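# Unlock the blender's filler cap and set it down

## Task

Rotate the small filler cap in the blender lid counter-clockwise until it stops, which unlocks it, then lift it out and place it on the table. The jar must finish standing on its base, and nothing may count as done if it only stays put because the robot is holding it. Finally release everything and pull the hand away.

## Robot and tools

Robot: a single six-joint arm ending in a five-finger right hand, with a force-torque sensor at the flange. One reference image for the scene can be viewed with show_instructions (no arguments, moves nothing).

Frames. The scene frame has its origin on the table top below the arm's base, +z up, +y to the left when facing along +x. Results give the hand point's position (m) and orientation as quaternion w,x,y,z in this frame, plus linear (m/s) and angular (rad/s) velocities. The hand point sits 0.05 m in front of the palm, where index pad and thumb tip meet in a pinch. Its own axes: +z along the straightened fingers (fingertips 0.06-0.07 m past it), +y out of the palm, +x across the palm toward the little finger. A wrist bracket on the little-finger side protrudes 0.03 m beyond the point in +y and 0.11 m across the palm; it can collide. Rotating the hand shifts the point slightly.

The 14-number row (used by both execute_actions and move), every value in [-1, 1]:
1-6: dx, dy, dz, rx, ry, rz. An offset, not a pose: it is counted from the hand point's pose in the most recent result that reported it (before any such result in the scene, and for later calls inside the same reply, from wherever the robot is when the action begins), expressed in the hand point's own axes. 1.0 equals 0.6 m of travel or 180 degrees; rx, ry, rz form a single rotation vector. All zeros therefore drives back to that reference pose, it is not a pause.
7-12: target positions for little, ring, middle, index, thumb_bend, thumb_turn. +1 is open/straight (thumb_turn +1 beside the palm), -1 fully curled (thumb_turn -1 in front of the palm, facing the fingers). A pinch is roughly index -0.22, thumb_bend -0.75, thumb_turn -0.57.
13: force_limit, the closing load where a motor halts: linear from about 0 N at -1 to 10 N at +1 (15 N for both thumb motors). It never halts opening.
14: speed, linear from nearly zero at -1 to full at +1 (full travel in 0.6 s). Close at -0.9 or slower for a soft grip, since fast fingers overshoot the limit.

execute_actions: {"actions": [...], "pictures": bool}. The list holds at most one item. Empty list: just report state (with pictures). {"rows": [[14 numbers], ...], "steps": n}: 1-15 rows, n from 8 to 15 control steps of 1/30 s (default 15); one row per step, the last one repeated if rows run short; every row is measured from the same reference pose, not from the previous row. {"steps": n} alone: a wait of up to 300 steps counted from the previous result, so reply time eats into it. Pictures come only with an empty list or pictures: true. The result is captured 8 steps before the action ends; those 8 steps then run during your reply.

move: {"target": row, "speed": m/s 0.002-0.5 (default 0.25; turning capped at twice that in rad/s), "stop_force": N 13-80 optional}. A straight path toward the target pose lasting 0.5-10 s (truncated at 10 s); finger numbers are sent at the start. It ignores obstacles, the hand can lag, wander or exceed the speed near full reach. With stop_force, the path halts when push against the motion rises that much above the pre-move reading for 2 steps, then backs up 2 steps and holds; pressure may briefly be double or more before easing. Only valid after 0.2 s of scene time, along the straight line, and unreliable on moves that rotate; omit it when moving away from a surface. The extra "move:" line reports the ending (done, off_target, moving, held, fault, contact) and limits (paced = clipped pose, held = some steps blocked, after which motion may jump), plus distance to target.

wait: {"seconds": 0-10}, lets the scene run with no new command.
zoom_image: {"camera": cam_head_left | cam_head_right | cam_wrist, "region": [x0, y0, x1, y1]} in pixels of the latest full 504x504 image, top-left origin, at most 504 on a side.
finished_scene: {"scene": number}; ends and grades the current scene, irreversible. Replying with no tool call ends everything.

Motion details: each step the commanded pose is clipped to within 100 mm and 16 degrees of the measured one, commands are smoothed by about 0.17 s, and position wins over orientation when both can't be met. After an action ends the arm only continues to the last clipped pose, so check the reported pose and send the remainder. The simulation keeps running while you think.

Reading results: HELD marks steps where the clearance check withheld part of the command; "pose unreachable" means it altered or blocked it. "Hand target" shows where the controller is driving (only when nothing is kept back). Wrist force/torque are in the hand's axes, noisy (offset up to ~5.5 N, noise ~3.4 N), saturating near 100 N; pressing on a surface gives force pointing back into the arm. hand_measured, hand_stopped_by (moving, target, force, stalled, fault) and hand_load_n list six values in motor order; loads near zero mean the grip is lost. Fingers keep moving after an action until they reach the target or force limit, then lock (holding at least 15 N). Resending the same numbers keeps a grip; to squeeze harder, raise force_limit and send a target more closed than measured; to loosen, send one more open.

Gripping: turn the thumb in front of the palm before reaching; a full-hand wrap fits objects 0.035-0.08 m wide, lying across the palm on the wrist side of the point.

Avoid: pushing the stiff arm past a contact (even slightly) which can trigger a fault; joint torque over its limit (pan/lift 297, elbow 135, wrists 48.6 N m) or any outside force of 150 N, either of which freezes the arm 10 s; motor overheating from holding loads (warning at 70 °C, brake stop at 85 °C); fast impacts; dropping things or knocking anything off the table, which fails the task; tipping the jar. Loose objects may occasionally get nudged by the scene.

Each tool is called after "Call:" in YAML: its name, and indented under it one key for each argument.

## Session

Call:
execute_actions:
  actions: []

Scene clock: 0.00 s of 6600.00 s.
end_effector_position=(-0.1054, +0.3545, +0.1757) hand_measured=(+1.000, +1.000, +1.000, +1.000, +1.000, +1.000) hand_load_n=(+0.0, +0.0, +0.0, +0.0, +0.0, +0.0) hand_stopped_by=(target, target, target, target, target, target) hand_force_limit=0.00 hand_speed=-0.80 end_effector_quat_wxyz=(+0.018, +0.347, +0.937, -0.049) end_effector_velocity=(-0.000, +0.000, +0.000) end_effector_angular_velocity=(+0.001, +0.000, +0.001)
Joint positions: [ 1.511 -1.44   2.242  0.888  1.566  0.682]
Joint velocities: [ 0.001  0.    -0.001 -0.    -0.     0.   ]
Motor temperatures (°C, as the motors report them): [29 28 27 35 36 35]
Wrist force (N, on the end effector, along its own x y z axes, offset not removed): no reading
Wrist torque (N m, same axes, about the end effector's origin, offset not removed): no reading
Hand target: -0.105, +0.355, +0.176; +0.018, +0.347, +0.937, -0.049
camera_calibration (this result's frames):
cam_wrist: T_world_to_cam=[[0.753804, 0.65589, -0.0398404, -0.142144], [0.51664, -0.554119, 0.652714, 0.130041], [0.406032, -0.512602, -0.756556, 0.487472], [0, 0, 0, 1]] pos_world=[-0.157965, 0.415168, 0.278258]

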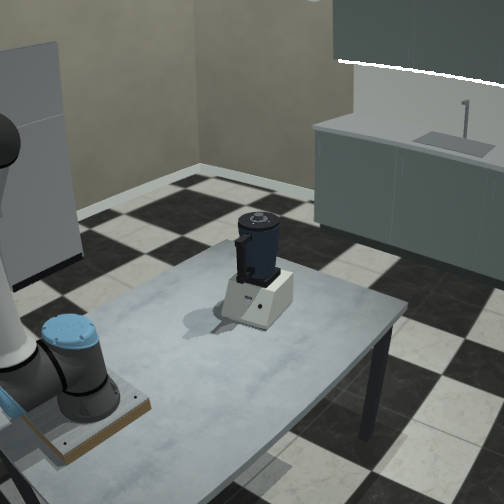

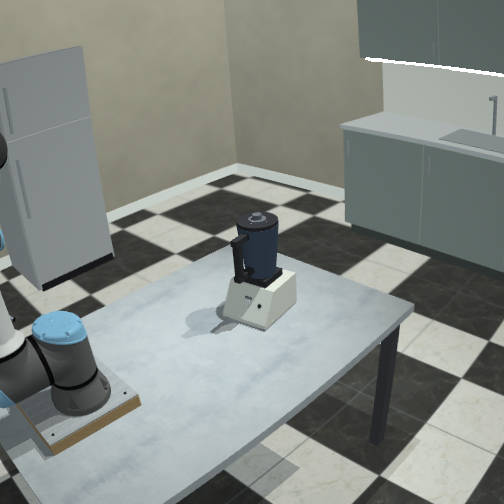

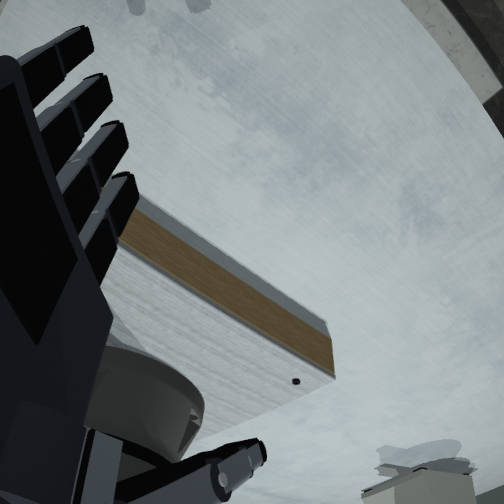

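Call:
zoom_image:
  camera: "cam_head_right"
  region: [200, 195, 310, 335]

Call:
zoom_image:
  camera: "cam_head_left"
  region: [200, 195, 310, 335]

Region (200, 195, 310, 335) of cam_head_right's 504x504 image, scaled by 3.600, with more detail than that image has; it fills the left 396 columns of this view, and the rest is white.

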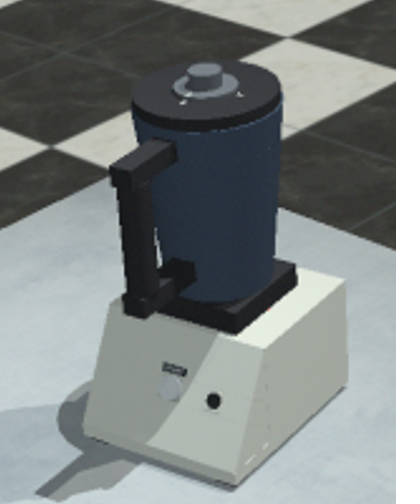

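Region (200, 195, 310, 335) of cam_head_left's 504x504 image, scaled by 3.600, with more detail than that image has; it fills the left 396 columns of this view, and the rest is white.

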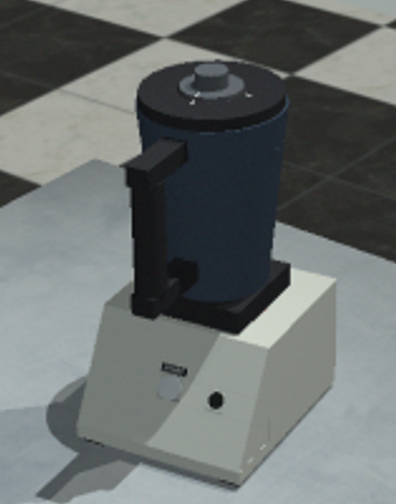

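Call:
move:
  target: [-0.457,0.523,-0.452,0.253,-0.311,-0.411,1,1,0.3,0.3,0.05,-1,0.2,0]
  speed: 0.3

Scene clock: 4.80 s of 6600.00 s.
end_effector_position=(+0.1879, +0.4174, +0.3633) hand_measured=(+1.000, +1.000, +0.300, +0.300, +0.050, -1.000) hand_load_n=(+0.0, +0.0, +0.0, +0.0, +0.0, +0.0) hand_stopped_by=(target, target, target, target, target, target) hand_force_limit=0.20 hand_speed=0.00 end_effector_quat_wxyz=(+0.206, -0.133, +0.879, -0.408) end_effector_velocity=(+0.000, +0.000, +0.000) end_effector_angular_velocity=(+0.001, -0.000, -0.001)
Joint positions: [ 1.139 -1.301  1.945  1.576  2.332 -0.44 ]
Joint velocities: [-0.001 -0.    -0.001 -0.     0.    -0.   ]
Motor temperatures (°C, as the motors report them): [29 28 27 35 36 35]
Wrist force (N, on the end effector, along its own x y z axes, offset not removed): [-2.2 -1.5 5.4]
Wrist torque (N m, same axes, about the end effector's origin, offset not removed): [-0.41 -0.28 0.00]
Hand target: +0.188, +0.417, +0.363; +0.206, -0.134, +0.879, -0.408
Off the commanded pose: 0.143 m, 30 deg; position and orientation clipped at the last step of the last action.
Kept back: nothing.
move: held; limits=paced,held; held on 30 of 100 steps, including the last
pose unreachable: on one or more control steps of this call an arm could not follow its commanded pose, so it was not sent that pose on those steps. On the call's last step it was still not sent that pose. It may still have moved: this result reports where it is.
cause: the commanded pose would bring two parts of the arm too close to each other (joints 4 (wrist 1) to 6 (wrist 3) lie between them).
camera_calibration (this result's frames):
cam_wrist: T_world_to_cam=[[0.0473148, 0.70237, -0.710238, -0.040078], [0.430348, 0.627327, 0.649046, -0.584766], [0.901422, -0.336359, -0.272582, 0.200057], [0, 0, 0, 1]] pos_world=[0.073213, 0.46228, 0.405607]

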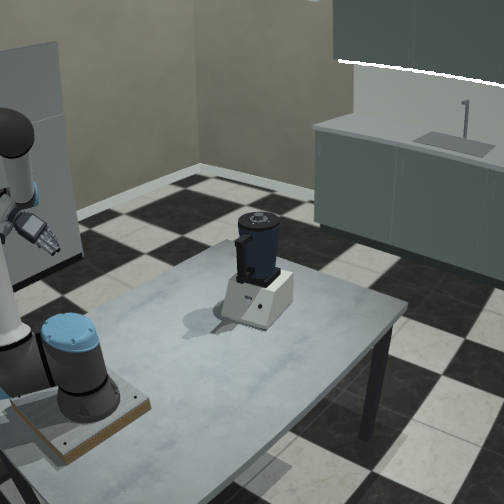

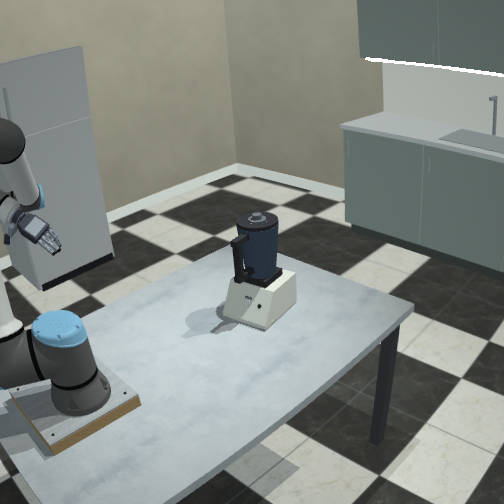

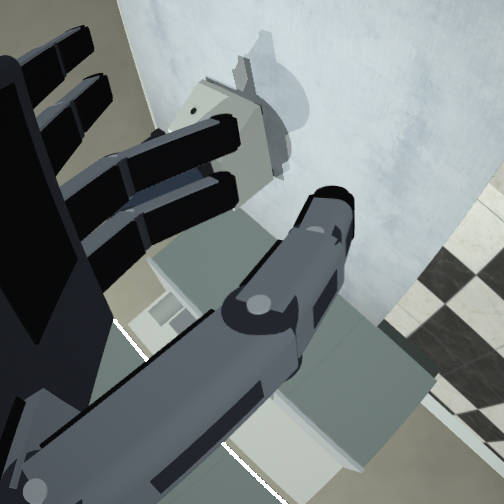

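Call:
move:
  target: [-0.275,-0.187,0.032,-0.306,0.012,-0.164,1,1,0.3,0.3,0.05,-1,0.2,0]
  speed: 0.3

Scene clock: 12.50 s of 6600.00 s.
end_effector_position=(+0.3472, +0.4005, +0.4800) hand_measured=(+1.000, +1.000, +0.300, +0.300, +0.050, -1.000) hand_load_n=(+0.0, +0.0, +0.0, +0.0, +0.0, +0.0) hand_stopped_by=(target, target, target, target, target, target) hand_force_limit=0.20 hand_speed=0.00 end_effector_quat_wxyz=(+0.034, -0.366, +0.927, -0.079) end_effector_velocity=(+0.004, -0.001, +0.001) end_effector_angular_velocity=(+0.118, +0.138, +0.105)
Joint positions: [ 0.457 -1.518  1.679  1.373  1.744 -1.837]
Joint velocities: [-0.109  0.009 -0.002  0.025 -0.178 -0.208]
Motor temperatures (°C, as the motors report them): [29 28 27 35 36 35]
Wrist force (N, on the end effector, along its own x y z axes, offset not removed): [0.8 -5.8 5.3]
Wrist torque (N m, same axes, about the end effector's origin, offset not removed): [-1.37 -0.84 0.06]
Hand target: +0.348, +0.400, +0.480; +0.030, -0.373, +0.925, -0.069
Off the commanded pose: 0.003 m, 12 deg.
Kept back: nothing.
move: moving (no rest 5 s after the path's end); limits=paced
camera_calibration (this result's frames):
cam_wrist: T_world_to_cam=[[-0.563432, 0.814321, -0.139375, -0.059659], [0.599036, 0.518858, 0.60987, -0.714724], [0.568946, 0.26013, -0.780149, 0.202807], [0, 0, 0, 1]] pos_world=[0.279145, 0.366666, 0.585793]

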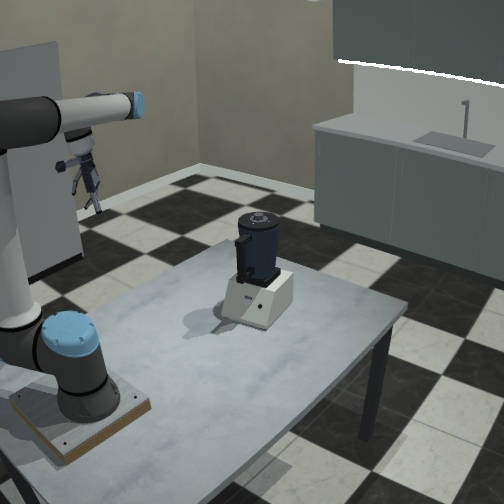

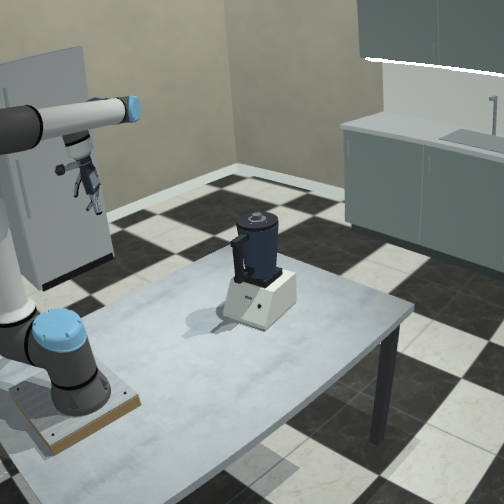

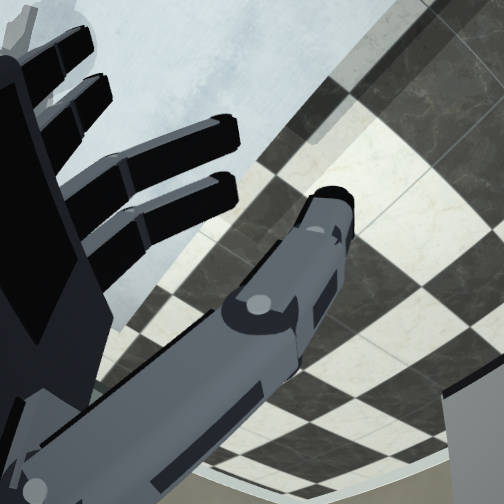

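Call:
move:
  target: [0.072,-0.952,0.132,0,0,0,1,1,0.3,0.3,0.05,-1,0.2,0]
  speed: 0.35

Scene clock: 15.90 s of 6600.00 s.
end_effector_position=(+0.7098, -0.0489, +0.4991) hand_measured=(+1.000, +1.000, +0.300, +0.300, +0.050, -1.000) hand_load_n=(+0.0, +0.0, +0.0, +0.0, +0.0, +0.0) hand_stopped_by=(target, target, target, target, target, target) hand_force_limit=0.20 hand_speed=0.00 end_effector_quat_wxyz=(+0.034, -0.366, +0.927, -0.078) end_effector_velocity=(+0.002, -0.001, +0.001) end_effector_angular_velocity=(-0.000, -0.001, +0.000)
Joint positions: [-0.384 -1.186  1.205  1.398  1.659 -2.681]
Joint velocities: [-0.001  0.003 -0.005  0.001 -0.    -0.001]
Motor temperatures (°C, as the motors report them): [29 28 27 35 36 35]
Wrist force (N, on the end effector, along its own x y z axes, offset not removed): [-3.1 0.0 6.7]
Wrist torque (N m, same axes, about the end effector's origin, offset not removed): [-0.27 -0.27 -0.08]
Hand target: +0.710, -0.049, +0.499; +0.034, -0.366, +0.927, -0.078
Off the commanded pose: 0.001 m, 0 deg.
Kept back: nothing.
move: done
camera_calibration (this result's frames):
cam_wrist: T_world_to_cam=[[-0.563491, 0.814405, -0.138645, 0.512902], [0.599427, 0.518551, 0.609747, -0.710682], [0.568476, 0.26048, -0.780375, 0.128783], [0, 0, 0, 1]] pos_world=[0.641808, -0.0827301, 0.604947]

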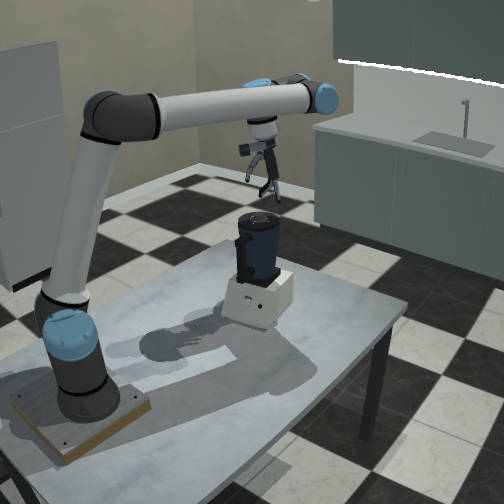

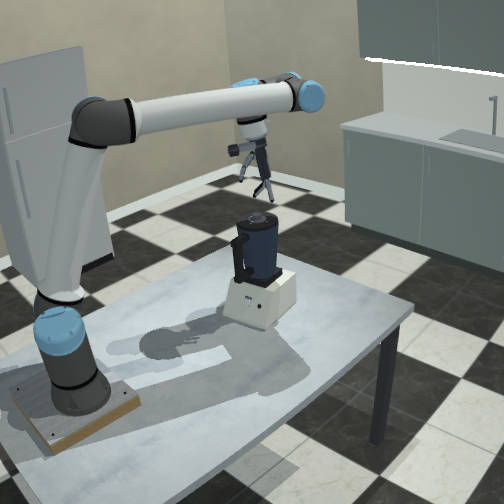

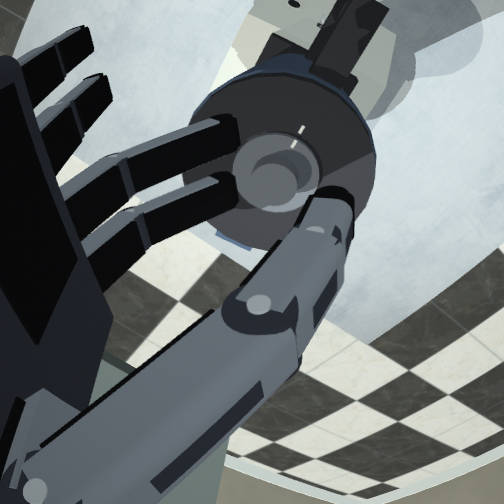

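Call:
move:
  target: [-0.105,0.006,0.116,0.333,-0.037,-0.016,1,1,0.3,0.3,0.05,-1,0.2,0]
  speed: 0.25

Scene clock: 19.20 s of 6600.00 s.
end_effector_position=(+0.7618, -0.0116, +0.4302) hand_measured=(+1.000, +1.000, +0.300, +0.300, +0.050, -1.000) hand_load_n=(+0.0, +0.0, +0.0, +0.0, +0.0, +0.0) hand_stopped_by=(target, target, target, target, target, target) hand_force_limit=0.20 hand_speed=0.00 end_effector_quat_wxyz=(+0.262, -0.326, +0.752, -0.510) end_effector_velocity=(+0.001, +0.001, -0.001) end_effector_angular_velocity=(-0.008, -0.009, +0.003)
Joint positions: [-0.138 -1.49   1.775  0.125  2.121 -2.871]
Joint velocities: [ 0.002 -0.002  0.007 -0.019  0.002 -0.008]
Motor temperatures (°C, as the motors report them): [29 28 27 35 36 35]
Wrist force (N, on the end effector, along its own x y z axes, offset not removed): [-4.2 -3.9 10.7]
Wrist torque (N m, same axes, about the end effector's origin, offset not removed): [-1.24 -0.13 -0.17]
Hand target: +0.762, -0.012, +0.430; +0.262, -0.326, +0.751, -0.511
Off the commanded pose: 0.000 m, 0 deg.
Kept back: nothing.
move: done
camera_calibration (this result's frames):
cam_wrist: T_world_to_cam=[[-0.147175, 0.391129, -0.908492, 0.511433], [0.117984, 0.918878, 0.376487, -0.247381], [0.982049, -0.051778, -0.181383, -0.540599], [0, 0, 0, 1]] pos_world=[0.635351, -0.000713791, 0.459713]

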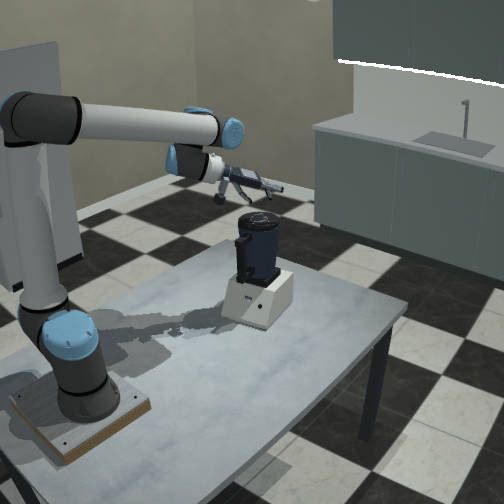

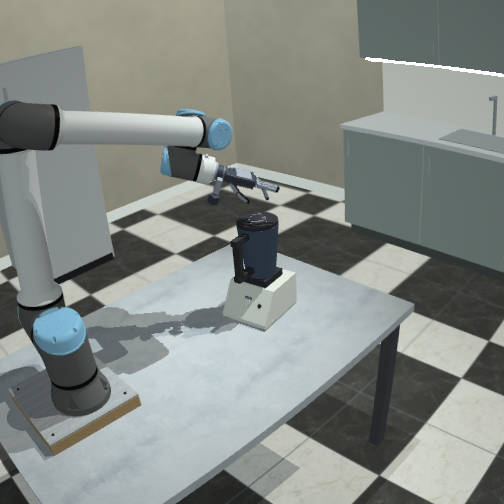

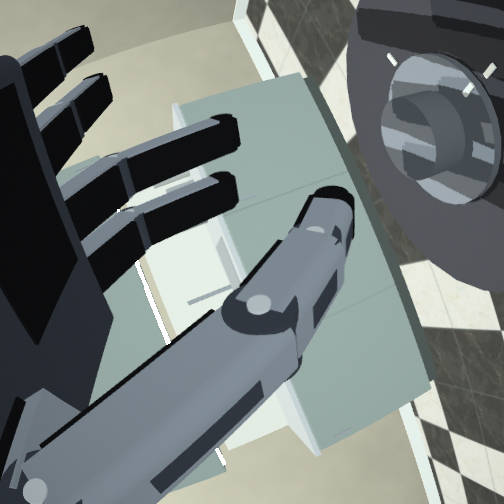

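Call:
move:
  target: [0.0045,0.070,0.0254,0,0,0,1,1,0.3,0.3,0.05,-1,0.2,0]
  speed: 0.06

Call:
zoom_image:
  camera: "cam_head_left"
  region: [210, 160, 300, 240]

Scene clock: 20.93 s of 6600.00 s.
end_effector_position=(+0.7618, -0.0116, +0.3856) hand_measured=(+1.000, +1.000, +0.300, +0.300, +0.050, -1.000) hand_load_n=(+0.0, +0.0, +0.0, +0.0, +0.0, +0.0) hand_stopped_by=(target, target, target, target, target, target) hand_force_limit=0.20 hand_speed=0.00 end_effector_quat_wxyz=(+0.262, -0.326, +0.752, -0.510) end_effector_velocity=(-0.000, -0.002, -0.002) end_effector_angular_velocity=(+0.000, +0.000, -0.002)
Joint positions: [-0.139 -1.467  1.831  0.045  2.12  -2.871]
Joint velocities: [-0.002  0.001  0.003 -0.004  0.     0.   ]
Motor temperatures (°C, as the motors report them): [29 28 27 35 36 35]
Wrist force (N, on the end effector, along its own x y z axes, offset not removed): [0.0 -5.1 1.1]
Wrist torque (N m, same axes, about the end effector's origin, offset not removed): [-0.71 -0.52 0.03]
Hand target: +0.762, -0.012, +0.385; +0.262, -0.326, +0.752, -0.510
Off the commanded pose: 0.000 m, 0 deg.
Kept back: nothing.
move: done
camera_calibration (this result's frames):
cam_wrist: T_world_to_cam=[[-0.14712, 0.391191, -0.908474, 0.470855], [0.117994, 0.918851, 0.376551, -0.230672], [0.982056, -0.0517963, -0.181339, -0.548712], [0, 0, 0, 1]] pos_world=[0.635356, -0.000661934, 0.415117]

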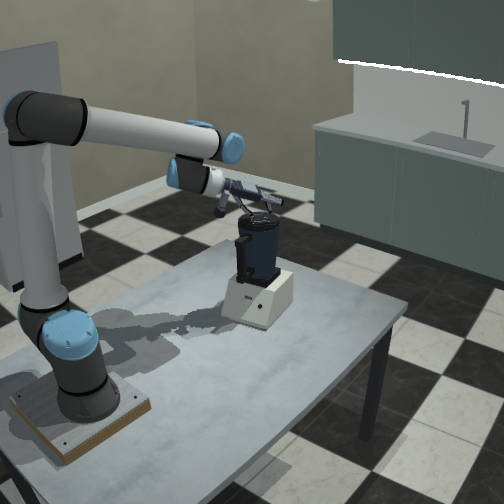

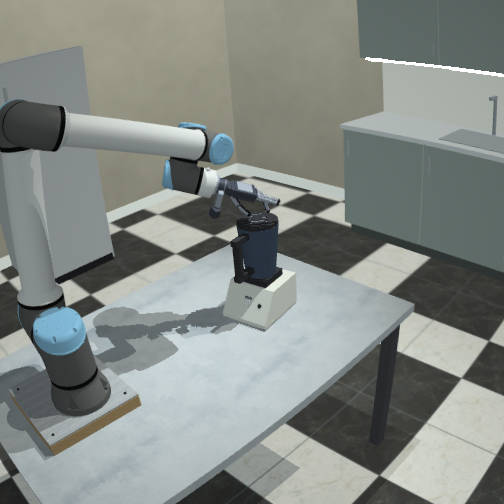

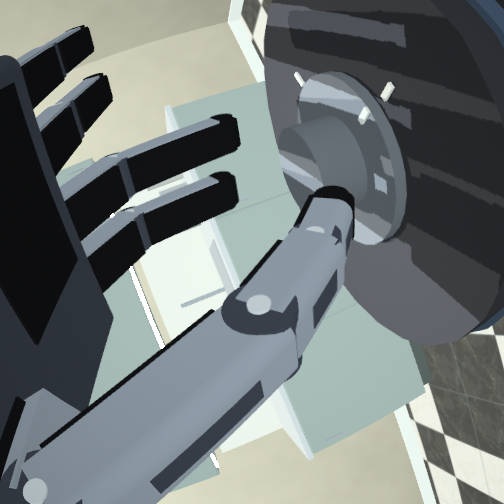

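Region (210, 160, 300, 240) of cam_head_left's 504x504 image, scaled by 5.600, with more detail than that image has.

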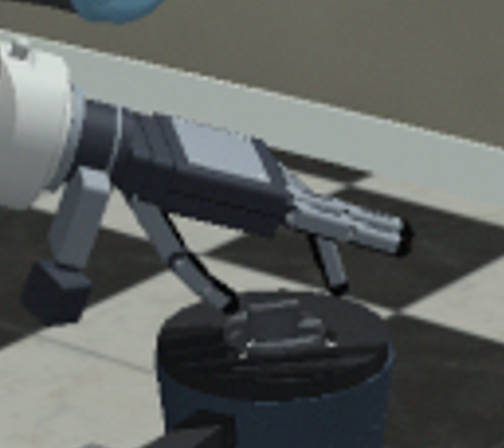

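Call:
move:
  target: [0.008,0.022,0.011,0,0,0,1,1,0.2,0.2,0.0,-1,0.2,-0.3]
  speed: 0.02
  stop_force: 15

Call:
zoom_image:
  camera: "cam_head_left"
  region: [210, 160, 300, 240]

Scene clock: 22.90 s of 6600.00 s.
end_effector_position=(+0.7606, -0.0156, +0.3710) hand_measured=(+1.000, +1.000, +0.200, +0.200, +0.000, -1.000) hand_load_n=(+0.0, +0.0, +0.0, +0.0, -1.5, +0.5) hand_stopped_by=(target, target, target, target, target, target) hand_force_limit=0.20 hand_speed=-0.30 end_effector_quat_wxyz=(+0.262, -0.326, +0.752, -0.510) end_effector_velocity=(+0.000, -0.000, -0.001) end_effector_angular_velocity=(-0.000, -0.002, +0.000)
Joint positions: [-0.147 -1.462  1.853  0.016  2.113 -2.875]
Joint velocities: [-0.001  0.001  0.002 -0.004 -0.001 -0.   ]
Motor temperatures (°C, as the motors report them): [29 28 27 35 36 35]
Wrist force (N, on the end effector, along its own x y z axes, offset not removed): [3.5 -10.7 -3.5]
Wrist torque (N m, same axes, about the end effector's origin, offset not removed): [-0.92 -1.32 0.49]
Hand target: +0.761, -0.016, +0.371; +0.262, -0.326, +0.752, -0.510
Off the commanded pose: 0.000 m, 0 deg.
Kept back: nothing.
move: done
camera_calibration (this result's frames):
cam_wrist: T_world_to_cam=[[-0.147014, 0.391193, -0.90849, 0.458837], [0.117937, 0.91885, 0.37657, -0.221298], [0.982078, -0.0517836, -0.18122, -0.550459], [0, 0, 0, 1]] pos_world=[0.634148, -0.00465916, 0.400429]

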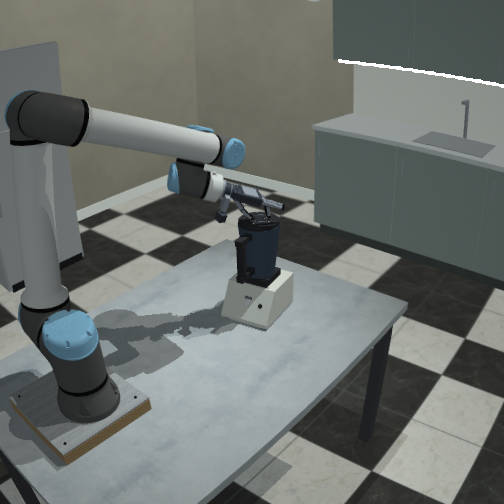

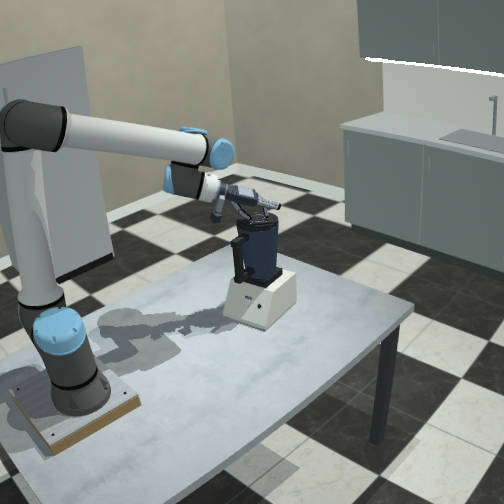

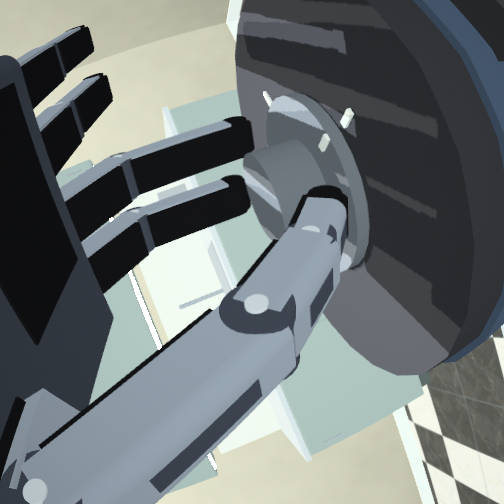

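Region (210, 160, 300, 240) of cam_head_left's 504x504 image, scaled by 5.600, with more detail than that image has.

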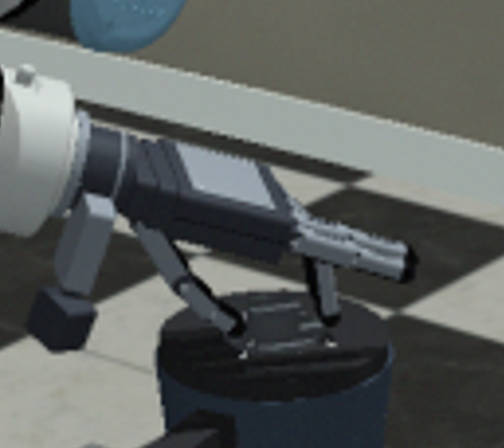

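Thumb rests on the flange. Close.

Call:
move:
  target: [0,0,0,0,0,0,1,1,-0.35,-0.35,-0.5,-1,0.9,-0.85]

Call:
zoom_image:
  camera: "cam_head_left"
  region: [210, 160, 300, 240]

Scene clock: 24.47 s of 6600.00 s.
end_effector_position=(+0.7606, -0.0156, +0.3710) hand_measured=(+1.000, +1.000, +0.038, +0.030, -0.138, -1.000) hand_load_n=(+0.0, +0.0, +10.0, +10.5, +13.5, +0.0) hand_stopped_by=(target, target, force, force, force, target) hand_force_limit=0.90 hand_speed=-0.85 end_effector_quat_wxyz=(+0.262, -0.326, +0.752, -0.510) end_effector_velocity=(+0.000, +0.001, +0.001) end_effector_angular_velocity=(+0.001, -0.002, +0.001)
Joint positions: [-0.147 -1.462  1.853  0.016  2.113 -2.875]
Joint velocities: [ 0.001  0.    -0.001 -0.    -0.     0.002]
Motor temperatures (°C, as the motors report them): [29 28 27 35 36 35]
Wrist force (N, on the end effector, along its own x y z axes, offset not removed): [1.1 -7.9 3.7]
Wrist torque (N m, same axes, about the end effector's origin, offset not removed): [-0.92 -0.40 0.11]
Hand target: +0.761, -0.016, +0.371; +0.262, -0.326, +0.752, -0.510
Off the commanded pose: 0.000 m, 0 deg.
Kept back: nothing.
move: done
camera_calibration (this result's frames):
cam_wrist: T_world_to_cam=[[-0.146973, 0.391193, -0.908497, 0.45885], [0.117942, 0.918849, 0.376571, -0.2213], [0.982084, -0.0518041, -0.181184, -0.5505], [0, 0, 0, 1]] pos_world=[0.634177, -0.00467614, 0.400457]

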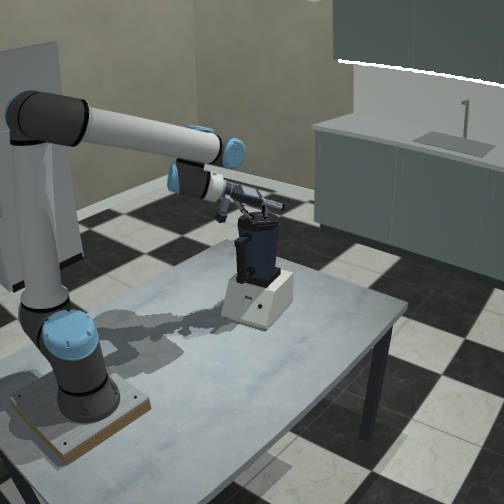

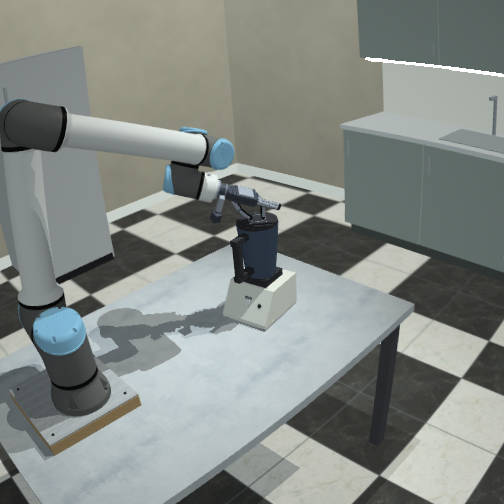

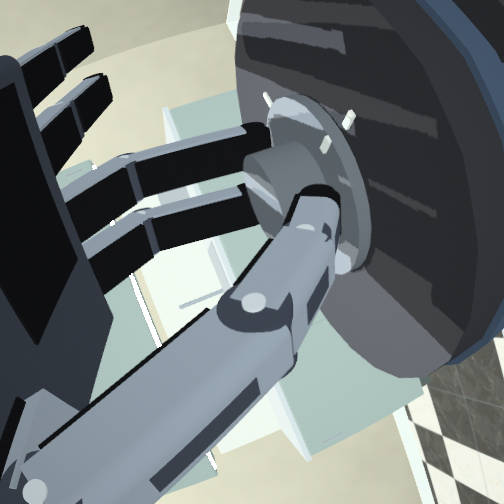

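Region (210, 160, 300, 240) of cam_head_left's 504x504 image, scaled by 5.600, with more detail than that image has.

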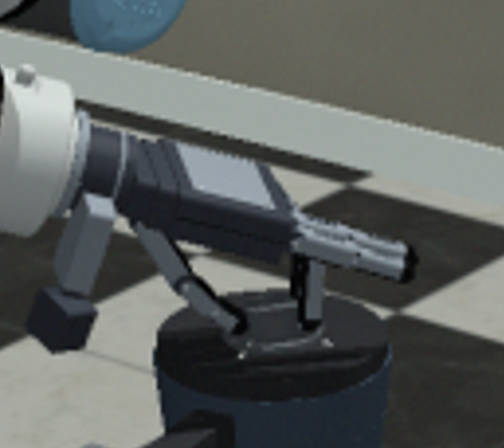

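Good grip. Turn.

Call:
move:
  target: [0.008,0.001,-0.0035,-0.010,-0.156,-0.0565,1,1,-0.35,-0.35,-0.5,-1,0.9,-0.85]
  speed: 0.12

Call:
move:
  target: [0.008,0.001,-0.0045,-0.010,-0.156,-0.0565,1,1,-0.35,-0.35,-0.5,-1,0.9,-0.85]
  speed: 0.12

Scene clock: 27.27 s of 6600.00 s.
end_effector_position=(+0.7558, -0.0177, +0.3708) hand_measured=(+1.000, +1.000, +0.038, +0.030, -0.138, -1.000) hand_load_n=(+0.0, +0.0, +8.0, +12.5, +12.5, +8.0) hand_stopped_by=(target, target, force, force, force, target) hand_force_limit=0.90 hand_speed=-0.85 end_effector_quat_wxyz=(+0.385, -0.508, +0.642, -0.425) end_effector_velocity=(+0.000, -0.001, -0.001) end_effector_angular_velocity=(+0.001, +0.001, +0.010)
Joint positions: [-0.385 -1.555  1.945 -0.031  1.403 -3.154]
Joint velocities: [-0.006  0.001 -0.     0.002 -0.015 -0.005]
Motor temperatures (°C, as the motors report them): [29 28 27 35 36 35]
Wrist force (N, on the end effector, along its own x y z axes, offset not removed): [-7.5 -12.7 0.2]
Wrist torque (N m, same axes, about the end effector's origin, offset not removed): [-0.61 -0.01 0.09]
Hand target: +0.756, -0.018, +0.371; +0.385, -0.508, +0.642, -0.425
Off the commanded pose: 0.000 m, 0 deg.
Kept back: nothing.
move: done
camera_calibration (this result's frames):
cam_wrist: T_world_to_cam=[[-0.321747, 0.267157, -0.908354, 0.588638], [-0.355394, 0.855144, 0.377391, 0.137592], [0.877596, 0.444248, -0.180194, -0.458514], [0, 0, 0, 1]] pos_world=[0.640682, -0.0712257, 0.400144]

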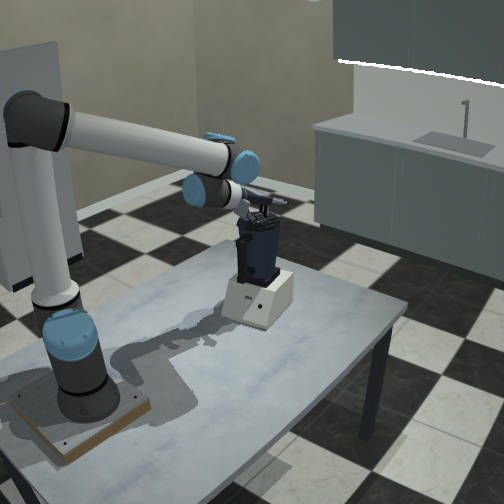

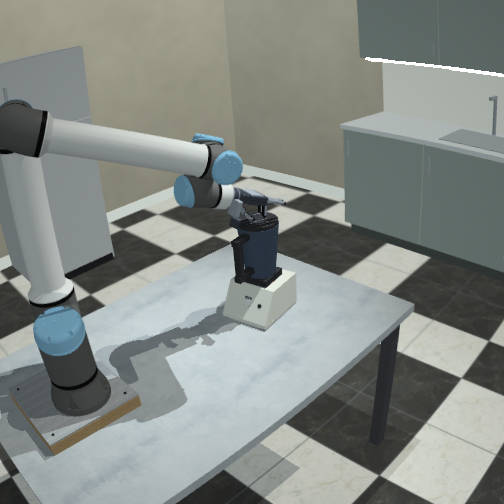

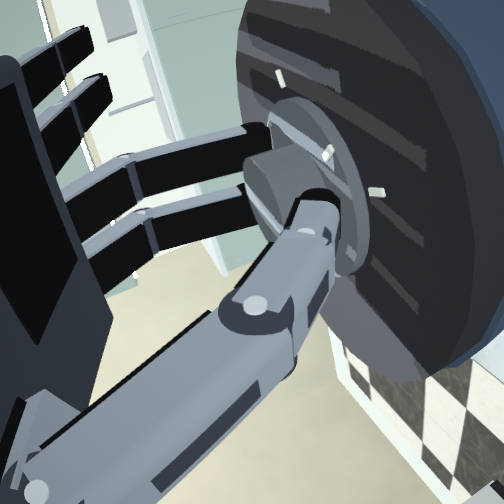

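Scene clock: 29.80 s of 6600.00 s.
end_effector_position=(+0.7522, -0.0219, +0.3709) hand_measured=(+1.000, +1.000, +0.038, +0.030, -0.138, -1.000) hand_load_n=(+0.0, +0.0, +8.5, +13.5, +11.5, +8.0) hand_stopped_by=(target, target, force, force, force, target) hand_force_limit=0.90 hand_speed=-0.85 end_effector_quat_wxyz=(-0.482, +0.656, -0.490, +0.312) end_effector_velocity=(-0.000, -0.000, -0.001) end_effector_angular_velocity=(-0.000, +0.002, +0.011)
Joint positions: [-0.575 -1.451  1.849  0.144  0.754 -3.498]
Joint velocities: [-0.003  0.005 -0.004  0.01  -0.011 -0.012]
Motor temperatures (°C, as the motors report them): [29 28 27 35 36 35]
Wrist force (N, on the end effector, along its own x y z axes, offset not removed): [-6.0 -9.9 3.1]
Wrist torque (N m, same axes, about the end effector's origin, offset not removed): [0.12 -0.11 0.31]
Hand target: +0.752, -0.022, +0.371; -0.482, +0.656, -0.490, +0.311
Off the commanded pose: 0.000 m, 0 deg.
Kept back: nothing.
move: done
camera_calibration (this result's frames):
cam_wrist: T_world_to_cam=[[-0.411438, 0.0725282, -0.908547, 0.651996], [-0.734248, 0.564215, 0.377547, 0.418394], [0.539998, 0.822436, -0.178886, -0.191806], [0, 0, 0, 1]] pos_world=[0.679036, -0.125604, 0.400095]

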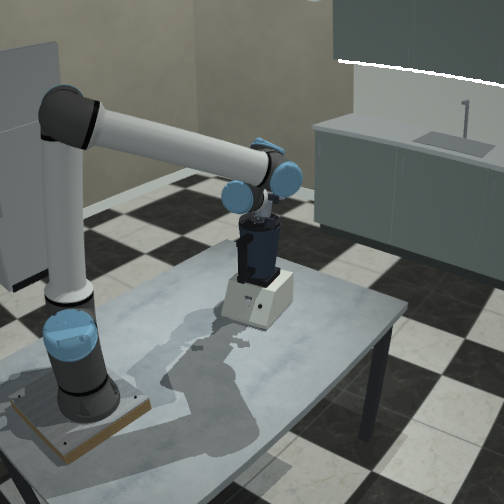

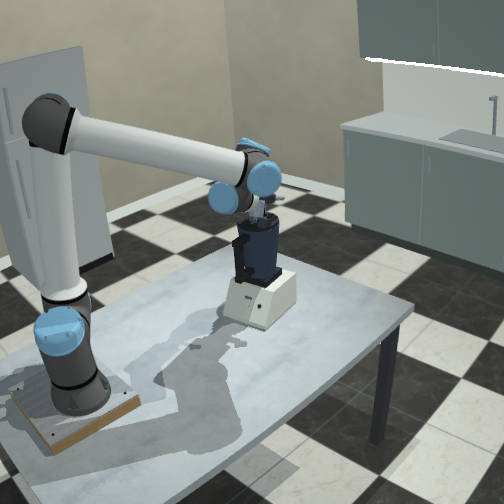

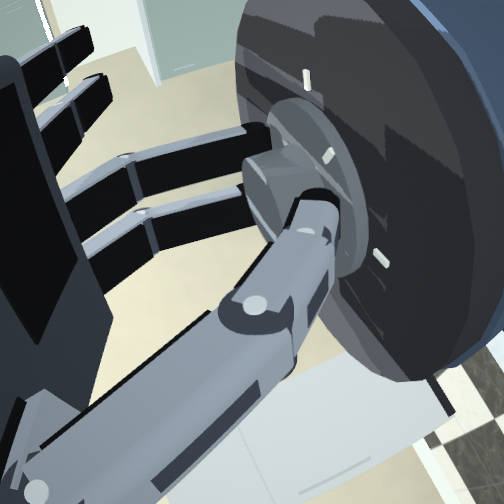

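Call:
move:
  target: [0.004,0,-0.0035,-0.0055,-0.086,-0.031,1,1,-0.35,-0.35,-0.5,-1,0.9,-0.85]
  speed: 0.07

Call:
move:
  target: [0.004,0,-0.0035,-0.0055,-0.086,-0.031,1,1,-0.35,-0.35,-0.5,-1,0.9,-0.85]
  speed: 0.06

Scene clock: 32.53 s of 6600.00 s.
end_effector_position=(+0.7512, -0.0248, +0.3716) hand_measured=(+1.000, +1.000, +0.038, +0.030, -0.138, -1.000) hand_load_n=(+0.0, +0.0, +8.0, +11.5, +13.0, +4.5) hand_stopped_by=(target, target, force, force, force, target) hand_force_limit=0.90 hand_speed=-0.85 end_effector_quat_wxyz=(-0.522, +0.719, -0.391, +0.240) end_effector_velocity=(-0.000, -0.001, -0.000) end_effector_angular_velocity=(-0.001, +0.002, +0.011)
Joint positions: [-0.622 -1.309  1.717  0.437  0.493 -3.863]
Joint velocities: [-0.001  0.007 -0.007  0.02  -0.007 -0.023]
Motor temperatures (°C, as the motors report them): [29 28 27 35 36 35]
Wrist force (N, on the end effector, along its own x y z axes, offset not removed): [-2.4 -8.2 -1.3]
Wrist torque (N m, same axes, about the end effector's origin, offset not removed): [-0.42 0.01 0.24]
Hand target: +0.751, -0.025, +0.372; -0.522, +0.719, -0.391, +0.239
Off the commanded pose: 0.000 m, 0 deg.
Kept back: nothing.
move: done
camera_calibration (this result's frames):
cam_wrist: T_world_to_cam=[[-0.414841, -0.0459544, -0.908733, 0.652029], [-0.863983, 0.333131, 0.377566, 0.510747], [0.285377, 0.94176, -0.1779, 0.00512543], [0, 0, 0, 1]] pos_world=[0.710303, -0.145009, 0.400591]

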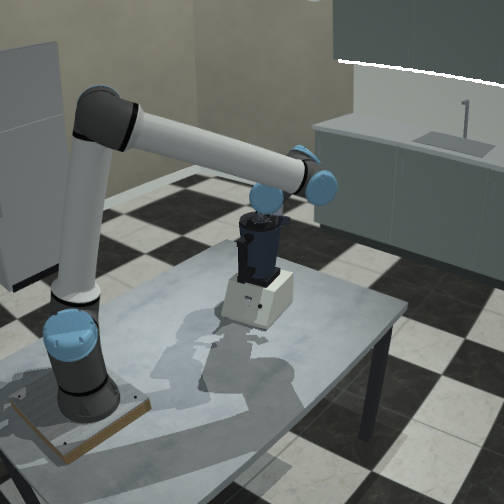

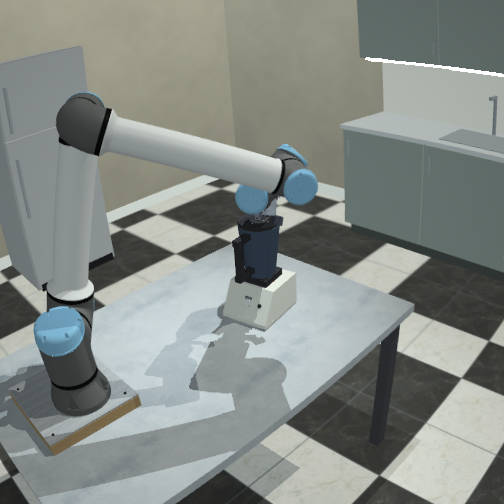

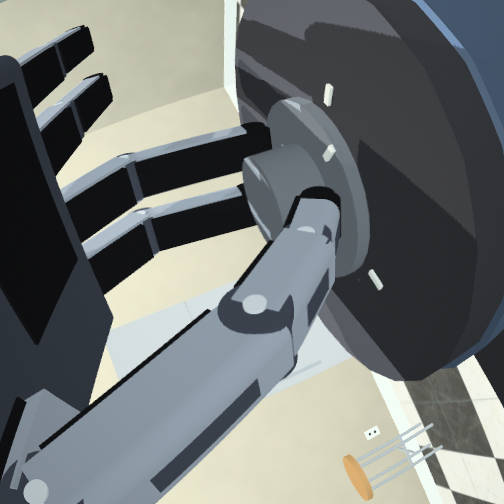

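Scene clock: 35.23 s of 6600.00 s.
end_effector_position=(+0.7510, -0.0279, +0.3722) hand_measured=(+1.000, +1.000, +0.038, +0.030, -0.138, -1.000) hand_load_n=(+0.0, +0.0, +6.5, +10.0, +15.0, +5.0) hand_stopped_by=(target, target, force, force, force, target) hand_force_limit=0.90 hand_speed=-0.85 end_effector_quat_wxyz=(-0.551, +0.767, -0.284, +0.162) end_effector_velocity=(-0.001, -0.001, -0.001) end_effector_angular_velocity=(+0.000, +0.002, +0.012)
Joint positions: [-0.631 -1.121  1.577  0.997  0.365 -4.521]
Joint velocities: [-0.001  0.008 -0.002  0.03  -0.001 -0.036]
Motor temperatures (°C, as the motors report them): [29 28 27 35 36 35]
Wrist force (N, on the end effector, along its own x y z axes, offset not removed): [-10.6 -3.3 3.5]
Wrist torque (N m, same axes, about the end effector's origin, offset not removed): [-0.69 0.50 -0.32]
Hand target: +0.751, -0.028, +0.372; -0.551, +0.767, -0.284, +0.162
Off the commanded pose: 0.000 m, 0 deg.
Kept back: nothing.
move: done
camera_calibration (this result's frames):
cam_wrist: T_world_to_cam=[[-0.384667, -0.160748, -0.908951, 0.626583], [-0.923026, 0.074811, 0.377393, 0.548587], [0.00733409, 0.984156, -0.177152, 0.217948], [0, 0, 0, 1]] pos_world=[0.745788, -0.154813, 0.40111]

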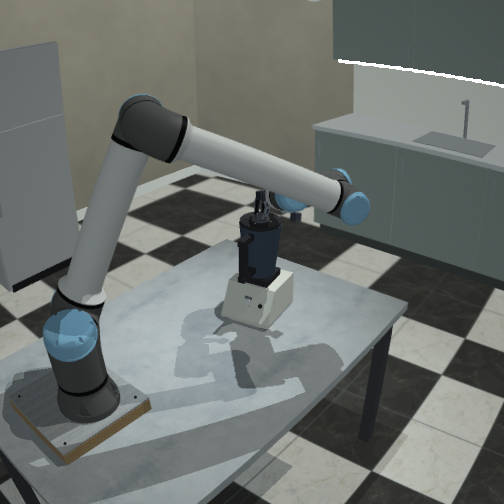

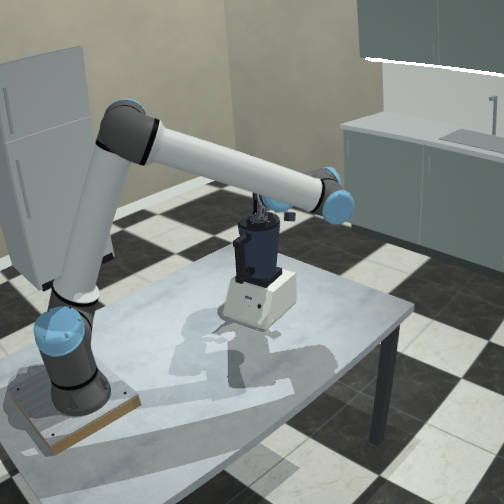

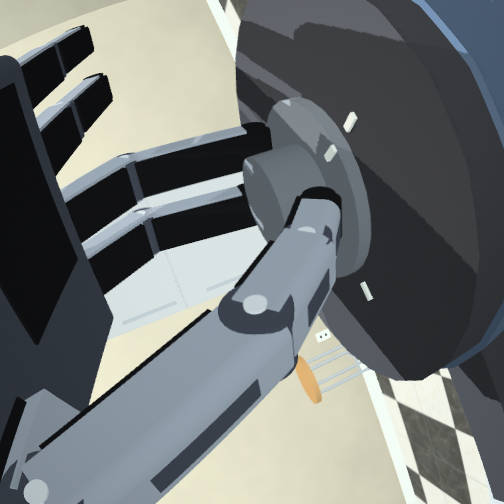

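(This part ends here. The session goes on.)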